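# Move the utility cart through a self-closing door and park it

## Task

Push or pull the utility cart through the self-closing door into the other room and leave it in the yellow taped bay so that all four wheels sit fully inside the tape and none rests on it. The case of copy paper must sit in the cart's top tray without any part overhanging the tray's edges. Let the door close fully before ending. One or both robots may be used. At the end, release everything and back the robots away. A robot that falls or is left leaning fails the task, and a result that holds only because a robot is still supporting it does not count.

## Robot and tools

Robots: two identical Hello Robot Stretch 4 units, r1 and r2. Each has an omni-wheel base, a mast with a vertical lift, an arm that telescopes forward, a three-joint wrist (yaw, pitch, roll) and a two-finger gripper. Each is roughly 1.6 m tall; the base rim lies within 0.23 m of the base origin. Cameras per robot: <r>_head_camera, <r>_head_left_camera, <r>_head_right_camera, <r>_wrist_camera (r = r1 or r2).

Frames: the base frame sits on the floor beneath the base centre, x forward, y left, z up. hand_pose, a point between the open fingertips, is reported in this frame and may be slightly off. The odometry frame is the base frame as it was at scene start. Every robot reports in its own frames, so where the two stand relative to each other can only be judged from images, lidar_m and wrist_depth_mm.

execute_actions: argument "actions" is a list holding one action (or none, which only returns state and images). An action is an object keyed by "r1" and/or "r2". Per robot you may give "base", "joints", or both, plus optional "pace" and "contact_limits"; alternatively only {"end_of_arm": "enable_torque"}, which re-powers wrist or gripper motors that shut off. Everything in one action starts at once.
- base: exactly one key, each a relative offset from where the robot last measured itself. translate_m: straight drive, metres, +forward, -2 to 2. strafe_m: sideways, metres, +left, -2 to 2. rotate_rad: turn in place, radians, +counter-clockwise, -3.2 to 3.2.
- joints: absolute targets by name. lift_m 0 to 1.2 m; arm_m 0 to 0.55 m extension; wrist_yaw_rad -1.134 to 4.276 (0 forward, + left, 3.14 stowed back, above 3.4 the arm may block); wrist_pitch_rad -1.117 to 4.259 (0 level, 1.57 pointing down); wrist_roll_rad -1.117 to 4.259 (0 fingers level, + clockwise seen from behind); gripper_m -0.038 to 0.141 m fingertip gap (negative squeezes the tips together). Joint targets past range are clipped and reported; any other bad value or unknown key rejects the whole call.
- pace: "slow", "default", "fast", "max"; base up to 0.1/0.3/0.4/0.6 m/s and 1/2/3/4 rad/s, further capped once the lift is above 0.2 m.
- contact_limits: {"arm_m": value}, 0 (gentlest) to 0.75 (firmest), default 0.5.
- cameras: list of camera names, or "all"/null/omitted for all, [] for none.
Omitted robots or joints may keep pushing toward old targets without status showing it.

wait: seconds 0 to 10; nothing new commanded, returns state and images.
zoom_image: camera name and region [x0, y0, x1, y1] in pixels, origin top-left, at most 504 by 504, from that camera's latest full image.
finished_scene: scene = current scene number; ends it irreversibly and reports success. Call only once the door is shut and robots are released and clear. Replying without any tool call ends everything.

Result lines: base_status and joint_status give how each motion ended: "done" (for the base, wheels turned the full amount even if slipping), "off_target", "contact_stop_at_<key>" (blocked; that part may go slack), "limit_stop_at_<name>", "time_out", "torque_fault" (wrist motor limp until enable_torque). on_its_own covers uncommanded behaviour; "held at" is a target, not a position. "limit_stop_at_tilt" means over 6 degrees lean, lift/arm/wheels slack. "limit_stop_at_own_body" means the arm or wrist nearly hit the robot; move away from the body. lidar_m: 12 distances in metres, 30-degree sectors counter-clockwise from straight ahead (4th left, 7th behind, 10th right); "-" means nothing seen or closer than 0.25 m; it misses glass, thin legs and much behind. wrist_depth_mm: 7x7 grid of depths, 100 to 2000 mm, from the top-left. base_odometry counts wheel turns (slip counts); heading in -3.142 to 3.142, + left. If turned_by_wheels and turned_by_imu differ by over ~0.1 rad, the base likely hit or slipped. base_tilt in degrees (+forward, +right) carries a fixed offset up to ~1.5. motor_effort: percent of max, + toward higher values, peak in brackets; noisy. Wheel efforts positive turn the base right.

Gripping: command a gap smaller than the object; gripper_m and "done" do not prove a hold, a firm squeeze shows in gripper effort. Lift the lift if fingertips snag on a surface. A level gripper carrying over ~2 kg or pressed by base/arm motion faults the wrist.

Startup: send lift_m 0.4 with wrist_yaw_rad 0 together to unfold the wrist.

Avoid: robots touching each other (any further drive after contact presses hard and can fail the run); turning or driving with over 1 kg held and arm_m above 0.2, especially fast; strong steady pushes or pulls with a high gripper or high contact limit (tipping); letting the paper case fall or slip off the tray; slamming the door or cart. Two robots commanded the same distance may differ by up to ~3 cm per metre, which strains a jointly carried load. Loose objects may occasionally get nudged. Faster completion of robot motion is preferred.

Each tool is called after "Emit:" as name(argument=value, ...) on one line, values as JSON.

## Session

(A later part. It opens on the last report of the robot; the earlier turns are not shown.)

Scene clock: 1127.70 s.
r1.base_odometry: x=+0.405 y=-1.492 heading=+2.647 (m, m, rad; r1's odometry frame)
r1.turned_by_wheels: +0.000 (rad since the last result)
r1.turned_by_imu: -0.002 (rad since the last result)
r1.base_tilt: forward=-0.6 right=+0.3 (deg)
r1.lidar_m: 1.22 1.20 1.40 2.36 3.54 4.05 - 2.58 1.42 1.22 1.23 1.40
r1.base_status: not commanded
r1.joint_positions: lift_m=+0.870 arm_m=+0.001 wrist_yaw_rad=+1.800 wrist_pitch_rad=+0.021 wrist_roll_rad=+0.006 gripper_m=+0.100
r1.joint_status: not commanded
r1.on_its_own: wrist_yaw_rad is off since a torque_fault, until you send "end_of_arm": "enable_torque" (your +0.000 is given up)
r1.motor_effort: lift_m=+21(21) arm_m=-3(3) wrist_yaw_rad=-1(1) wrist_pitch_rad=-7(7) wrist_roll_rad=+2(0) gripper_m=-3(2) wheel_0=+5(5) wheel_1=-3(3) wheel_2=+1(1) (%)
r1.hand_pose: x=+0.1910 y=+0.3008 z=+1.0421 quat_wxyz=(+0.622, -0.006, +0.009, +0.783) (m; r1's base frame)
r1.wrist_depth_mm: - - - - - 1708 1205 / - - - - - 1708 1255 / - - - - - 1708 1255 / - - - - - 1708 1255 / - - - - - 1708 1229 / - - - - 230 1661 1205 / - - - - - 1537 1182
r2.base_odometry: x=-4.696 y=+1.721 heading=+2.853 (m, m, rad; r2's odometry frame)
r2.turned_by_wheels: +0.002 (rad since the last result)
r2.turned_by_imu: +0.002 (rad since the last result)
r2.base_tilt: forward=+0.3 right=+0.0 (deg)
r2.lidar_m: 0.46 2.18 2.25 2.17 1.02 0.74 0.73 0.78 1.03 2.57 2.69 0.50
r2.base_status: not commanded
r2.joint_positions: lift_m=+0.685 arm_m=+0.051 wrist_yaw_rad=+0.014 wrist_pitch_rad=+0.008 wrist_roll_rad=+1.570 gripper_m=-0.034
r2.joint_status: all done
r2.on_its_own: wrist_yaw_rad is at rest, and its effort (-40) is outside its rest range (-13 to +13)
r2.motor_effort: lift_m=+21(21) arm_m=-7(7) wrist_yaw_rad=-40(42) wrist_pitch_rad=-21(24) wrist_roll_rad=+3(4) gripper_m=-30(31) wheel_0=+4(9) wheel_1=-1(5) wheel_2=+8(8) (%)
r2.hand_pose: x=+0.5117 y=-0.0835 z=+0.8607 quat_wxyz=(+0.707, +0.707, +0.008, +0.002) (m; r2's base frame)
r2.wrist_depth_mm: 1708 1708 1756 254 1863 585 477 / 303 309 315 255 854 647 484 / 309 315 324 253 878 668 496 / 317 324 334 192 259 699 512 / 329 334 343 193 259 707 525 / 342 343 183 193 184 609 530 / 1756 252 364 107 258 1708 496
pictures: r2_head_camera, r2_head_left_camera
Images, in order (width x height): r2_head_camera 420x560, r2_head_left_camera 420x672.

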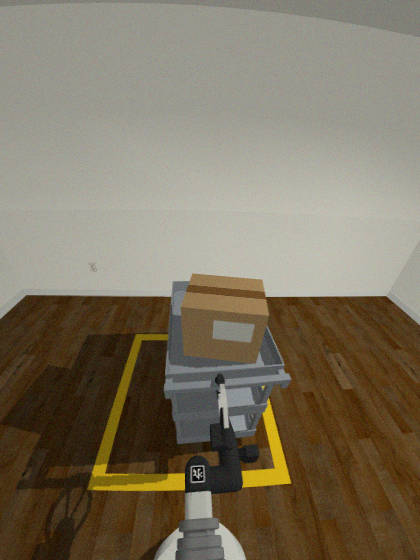

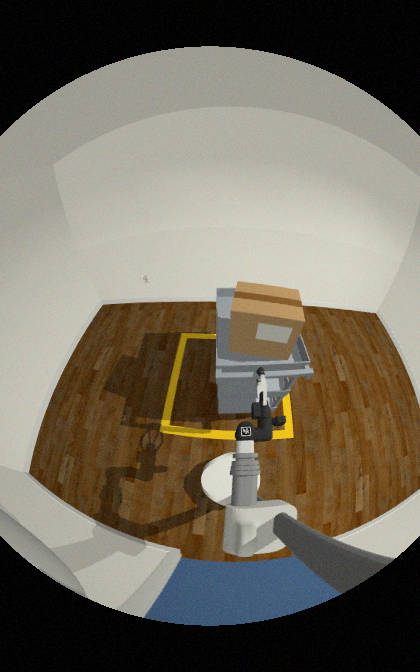

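Emit:
execute_actions(actions=[{"r2":{"base":{"strafe_m":0.08},"pace":"slow"}}], cameras=[])

Emit:
execute_actions(actions=[{"r2":{"joints":{"gripper_m":0.1}}}], cameras=[])

Emit:
execute_actions(actions=[{"r2":{"base":{"translate_m":-0.3}}}], cameras=[])

Emit:
execute_actions(actions=[{"r2":{"base":{"strafe_m":-0.75}}}], cameras=["r2_head_camera","r2_head_left_camera"])

Scene clock: 1138.57 s.
r1.base_odometry: x=+0.405 y=-1.492 heading=+2.647 (m, m, rad; r1's odometry frame)
r1.turned_by_wheels: +0.000 (rad since the last result)
r1.turned_by_imu: -0.002 (rad since the last result)
r1.base_tilt: forward=-0.7 right=+0.2 (deg)
r1.lidar_m: 1.20 1.21 1.40 2.39 3.53 4.05 - 2.58 1.43 1.24 1.22 1.43
r1.base_status: not commanded
r1.joint_positions: lift_m=+0.870 arm_m=+0.001 wrist_yaw_rad=+1.800 wrist_pitch_rad=+0.021 wrist_roll_rad=+0.006 gripper_m=+0.100
r1.joint_status: not commanded
r1.on_its_own: wrist_yaw_rad is off since a torque_fault, until you send "end_of_arm": "enable_torque" (your +0.000 is given up)
r1.motor_effort: lift_m=+21(21) arm_m=-3(4) wrist_yaw_rad=-1(1) wrist_pitch_rad=-7(7) wrist_roll_rad=+1(1) gripper_m=-3(2) wheel_0=+6(5) wheel_1=-4(3) wheel_2=+1(2) (%)
r1.hand_pose: x=+0.1910 y=+0.3008 z=+1.0421 quat_wxyz=(+0.622, -0.006, +0.009, +0.783) (m; r1's base frame)
r1.wrist_depth_mm: - - - - - 1661 1205 / - - - - - 1661 1255 / - - - - - 1756 1229 / - - - - - 1661 1255 / - - - - - 1661 1229 / - - - - 229 1618 1229 / - - - - - 1537 1182
r2.base_odometry: x=-4.718 y=+1.645 heading=+2.852 (m, m, rad; r2's odometry frame)
r2.turned_by_wheels: -0.001 (rad since the last result)
r2.turned_by_imu: -0.003 (rad since the last result)
r2.base_tilt: forward=+0.2 right=+0.1 (deg)
r2.lidar_m: 0.44 2.18 2.15 2.09 1.00 0.72 0.76 0.80 1.05 2.65 2.79 0.49
r2.base_status: done
r2.joint_positions: lift_m=+0.685 arm_m=+0.051 wrist_yaw_rad=-0.012 wrist_pitch_rad=+0.008 wrist_roll_rad=+1.570 gripper_m=-0.034
r2.joint_status: not commanded
r2.on_its_own: wrist_yaw_rad is at rest, and its effort (+33) is outside its rest range (-13 to +13); wrist_pitch_rad is at rest, and its effort (-25) is outside its rest range (-23 to +23)
r2.motor_effort: lift_m=+21(21) arm_m=-3(7) wrist_yaw_rad=+33(49) wrist_pitch_rad=-25(25) wrist_roll_rad=+1(0) gripper_m=-24(29) wheel_0=-5(15) wheel_1=+0(2) wheel_2=-5(7) (%)
r2.hand_pose: x=+0.5088 y=-0.0909 z=+0.8606 quat_wxyz=(+0.707, +0.707, -0.001, -0.007) (m; r2's base frame)
r2.wrist_depth_mm: 1756 1756 1808 243 1921 591 477 / 291 298 306 244 809 647 484 / 300 309 317 245 878 668 500 / 312 322 330 187 255 691 512 / 325 334 342 188 255 715 521 / 343 345 185 190 185 603 517 / 1708 156 368 107 259 1708 480
pictures: none
No camera images: the call's "cameras" was empty. Leave "cameras" out to get every camera's image.

Scene clock: 1140.60 s.
r1.base_odometry: x=+0.405 y=-1.492 heading=+2.647 (m, m, rad; r1's odometry frame)
r1.turned_by_wheels: +0.000 (rad since the last result)
r1.turned_by_imu: -0.001 (rad since the last result)
r1.base_tilt: forward=-0.7 right=+0.3 (deg)
r1.lidar_m: 1.21 1.20 1.41 2.38 3.54 4.06 - 2.54 1.46 1.23 1.20 1.42
r1.base_status: not commanded
r1.joint_positions: lift_m=+0.870 arm_m=+0.001 wrist_yaw_rad=+1.800 wrist_pitch_rad=+0.021 wrist_roll_rad=+0.006 gripper_m=+0.100
r1.joint_status: not commanded
r1.on_its_own: wrist_yaw_rad is off since a torque_fault, until you send "end_of_arm": "enable_torque" (your +0.000 is given up)
r1.motor_effort: lift_m=+21(21) arm_m=-3(3) wrist_yaw_rad=-1(1) wrist_pitch_rad=-7(7) wrist_roll_rad=+1(1) gripper_m=-1(3) wheel_0=+5(5) wheel_1=-3(3) wheel_2=+1(2) (%)
r1.hand_pose: x=+0.1910 y=+0.3008 z=+1.0421 quat_wxyz=(+0.622, -0.006, +0.009, +0.783) (m; r1's base frame)
r1.wrist_depth_mm: - - - - - 1708 1229 / - - - - - 1708 1229 / - - - - - 1708 1255 / - - - - - 1661 1255 / - - - - - 1661 1255 / - - - - 229 1661 1205 / - - - - - 1576 1182
r2.base_odometry: x=-4.718 y=+1.645 heading=+2.853 (m, m, rad; r2's odometry frame)
r2.turned_by_wheels: +0.001 (rad since the last result)
r2.turned_by_imu: +0.000 (rad since the last result)
r2.base_tilt: forward=+0.2 right=+0.3 (deg)
r2.lidar_m: 0.47 2.19 2.14 2.08 0.99 0.73 0.77 0.79 1.03 2.64 2.76 0.48
r2.base_status: not commanded
r2.joint_positions: lift_m=+0.685 arm_m=+0.050 wrist_yaw_rad=+0.000 wrist_pitch_rad=+0.003 wrist_roll_rad=+1.570 gripper_m=+0.100
r2.joint_status: all done
r2.motor_effort: lift_m=+21(21) arm_m=-1(3) wrist_yaw_rad=-1(35) wrist_pitch_rad=-10(25) wrist_roll_rad=+2(2) gripper_m=+0(26) wheel_0=-1(5) wheel_1=+0(0) wheel_2=-2(5) (%)
r2.hand_pose: x=+0.5095 y=-0.0875 z=+0.8622 quat_wxyz=(+0.707, +0.707, +0.001, -0.001) (m; r2's base frame)
r2.wrist_depth_mm: 1708 1708 303 243 1863 591 480 / 293 300 309 245 798 661 492 / 304 312 322 188 254 683 508 / 317 325 336 190 256 707 521 / 336 340 349 193 257 723 530 / 1756 347 357 193 260 647 517 / 1756 368 379 107 265 1576 1182
pictures: none
No camera images: the call's "cameras" was empty. Leave "cameras" out to get every camera's image.

Scene clock: 1143.07 s.
r1.base_odometry: x=+0.405 y=-1.492 heading=+2.647 (m, m, rad; r1's odometry frame)
r1.turned_by_wheels: +0.000 (rad since the last result)
r1.turned_by_imu: -0.001 (rad since the last result)
r1.base_tilt: forward=-0.7 right=+0.3 (deg)
r1.lidar_m: 1.22 1.21 1.41 2.39 3.54 4.04 - 2.58 1.46 1.21 1.22 1.42
r1.base_status: not commanded
r1.joint_positions: lift_m=+0.870 arm_m=+0.001 wrist_yaw_rad=+1.800 wrist_pitch_rad=+0.021 wrist_roll_rad=+0.006 gripper_m=+0.100
r1.joint_status: not commanded
r1.on_its_own: wrist_yaw_rad is off since a torque_fault, until you send "end_of_arm": "enable_torque" (your +0.000 is given up)
r1.motor_effort: lift_m=+21(21) arm_m=-3(3) wrist_yaw_rad=-1(1) wrist_pitch_rad=-7(6) wrist_roll_rad=+0(1) gripper_m=-2(1) wheel_0=+5(5) wheel_1=-3(3) wheel_2=+2(1) (%)
r1.hand_pose: x=+0.1910 y=+0.3008 z=+1.0421 quat_wxyz=(+0.622, -0.006, +0.009, +0.783) (m; r1's base frame)
r1.wrist_depth_mm: - - - - - 1661 1255 / - - - - - 1708 1255 / - - - - - 1708 1255 / - - - - - 1661 1255 / - - - - - 1708 1255 / - - - - 229 1661 1229 / - - - - - 1537 1205
r2.base_odometry: x=-4.431 y=+1.559 heading=+2.853 (m, m, rad; r2's odometry frame)
r2.turned_by_wheels: +0.000 (rad since the last result)
r2.turned_by_imu: +0.000 (rad since the last result)
r2.base_tilt: forward=+0.3 right=+0.1 (deg)
r2.lidar_m: 0.74 2.47 2.16 1.48 0.58 0.45 0.44 0.49 0.70 1.76 2.78 0.78
r2.base_status: done
r2.joint_positions: lift_m=+0.685 arm_m=+0.050 wrist_yaw_rad=+0.000 wrist_pitch_rad=+0.003 wrist_roll_rad=+1.570 gripper_m=+0.100
r2.joint_status: not commanded
r2.motor_effort: lift_m=+21(21) arm_m=-1(0) wrist_yaw_rad=-1(1) wrist_pitch_rad=-10(9) wrist_roll_rad=+3(3) gripper_m=-1(2) wheel_0=-1(4) wheel_1=+0(10) wheel_2=-1(7) (%)
r2.hand_pose: x=+0.5095 y=-0.0875 z=+0.8622 quat_wxyz=(+0.707, +0.707, +0.001, -0.001) (m; r2's base frame)
r2.wrist_depth_mm: 1921 - - - 1983 891 597 / - - - 544 1138 580 891 / - - 609 554 1182 585 904 / - - 634 559 1205 591 917 / - - 661 564 976 597 904 / - - 676 569 585 603 1060 / - - - 107 - 1576 1229
pictures: none
No camera images: the call's "cameras" was empty. Leave "cameras" out to get every camera's image.

Scene clock: 1146.90 s.
r1.base_odometry: x=+0.405 y=-1.492 heading=+2.647 (m, m, rad; r1's odometry frame)
r1.turned_by_wheels: +0.000 (rad since the last result)
r1.turned_by_imu: -0.001 (rad since the last result)
r1.base_tilt: forward=-0.7 right=+0.3 (deg)
r1.lidar_m: 1.21 1.22 1.39 2.40 3.53 4.05 - 2.59 1.45 1.23 1.22 1.42
r1.base_status: not commanded
r1.joint_positions: lift_m=+0.870 arm_m=+0.001 wrist_yaw_rad=+1.800 wrist_pitch_rad=+0.021 wrist_roll_rad=+0.006 gripper_m=+0.100
r1.joint_status: not commanded
r1.on_its_own: wrist_yaw_rad is off since a torque_fault, until you send "end_of_arm": "enable_torque" (your +0.000 is given up)
r1.motor_effort: lift_m=+21(21) arm_m=-3(3) wrist_yaw_rad=-1(1) wrist_pitch_rad=-7(7) wrist_roll_rad=+1(0) gripper_m=-2(2) wheel_0=+5(5) wheel_1=-3(3) wheel_2=+1(2) (%)
r1.hand_pose: x=+0.1910 y=+0.3008 z=+1.0421 quat_wxyz=(+0.622, -0.006, +0.009, +0.783) (m; r1's base frame)
r1.wrist_depth_mm: - - - - - 1708 1255 / - - - - - 1708 1255 / - - - - - 1708 1255 / - - - - - 1661 1229 / - - - - - 1661 1255 / - - - - 229 1661 1205 / - - - - - 1537 1205
r2.base_odometry: x=-4.217 y=+2.278 heading=+2.853 (m, m, rad; r2's odometry frame)
r2.turned_by_wheels: +0.000 (rad since the last result)
r2.turned_by_imu: -0.003 (rad since the last result)
r2.base_tilt: forward=+0.2 right=+0.0 (deg)
r2.lidar_m: 1.40 0.84 1.13 1.58 0.69 0.51 0.40 0.42 0.60 1.85 1.96 2.46
r2.base_status: done
r2.joint_positions: lift_m=+0.685 arm_m=+0.050 wrist_yaw_rad=+0.000 wrist_pitch_rad=+0.003 wrist_roll_rad=+1.570 gripper_m=+0.100
r2.joint_status: not commanded
r2.motor_effort: lift_m=+21(21) arm_m=-1(1) wrist_yaw_rad=-1(1) wrist_pitch_rad=-6(8) wrist_roll_rad=+1(1) gripper_m=+0(3) wheel_0=-1(7) wheel_1=-1(8) wheel_2=+1(2) (%)
r2.hand_pose: x=+0.5095 y=-0.0874 z=+0.8622 quat_wxyz=(+0.707, +0.707, +0.001, -0.001) (m; r2's base frame)
r2.wrist_depth_mm: 1983 - - - - 1397 1078 / - - - - - 1464 1078 / - - - - - 1499 1078 / - - - - - 1576 1118 / - - - - - 1618 1160 / 1983 - - - - 1576 1160 / - - - 107 1182 1205 1025
pictures: r2_head_camera, r2_head_left_camera
Images, in order (width x height): r2_head_camera 420x560, r2_head_left_camera 420x672.

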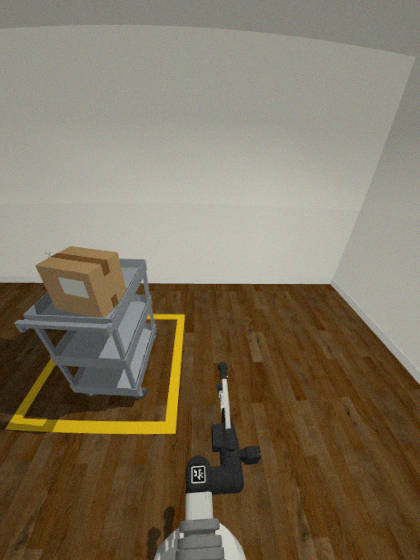

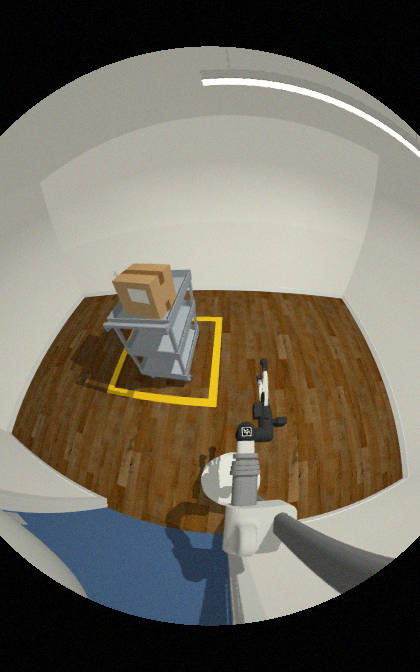

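Emit:
zoom_image(camera="r2_head_camera", region=[0,230,210,450])

Region (0, 230, 210, 450) of r2_head_camera's 420x560 image, scaled by 2.291, with more detail than that image has; it fills the left 481 columns of this view, and the rest is white.

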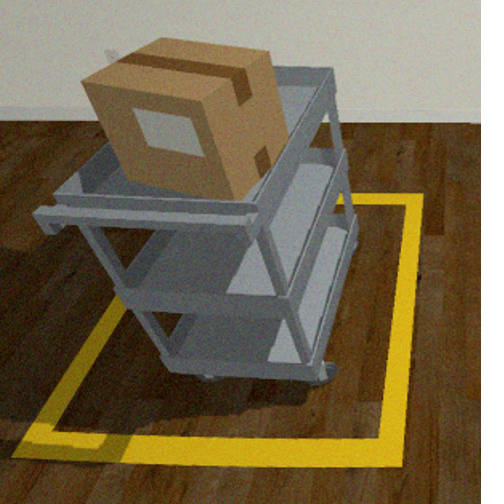

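Emit:
finished_scene(scene=1)

The scene is finished: the task was done.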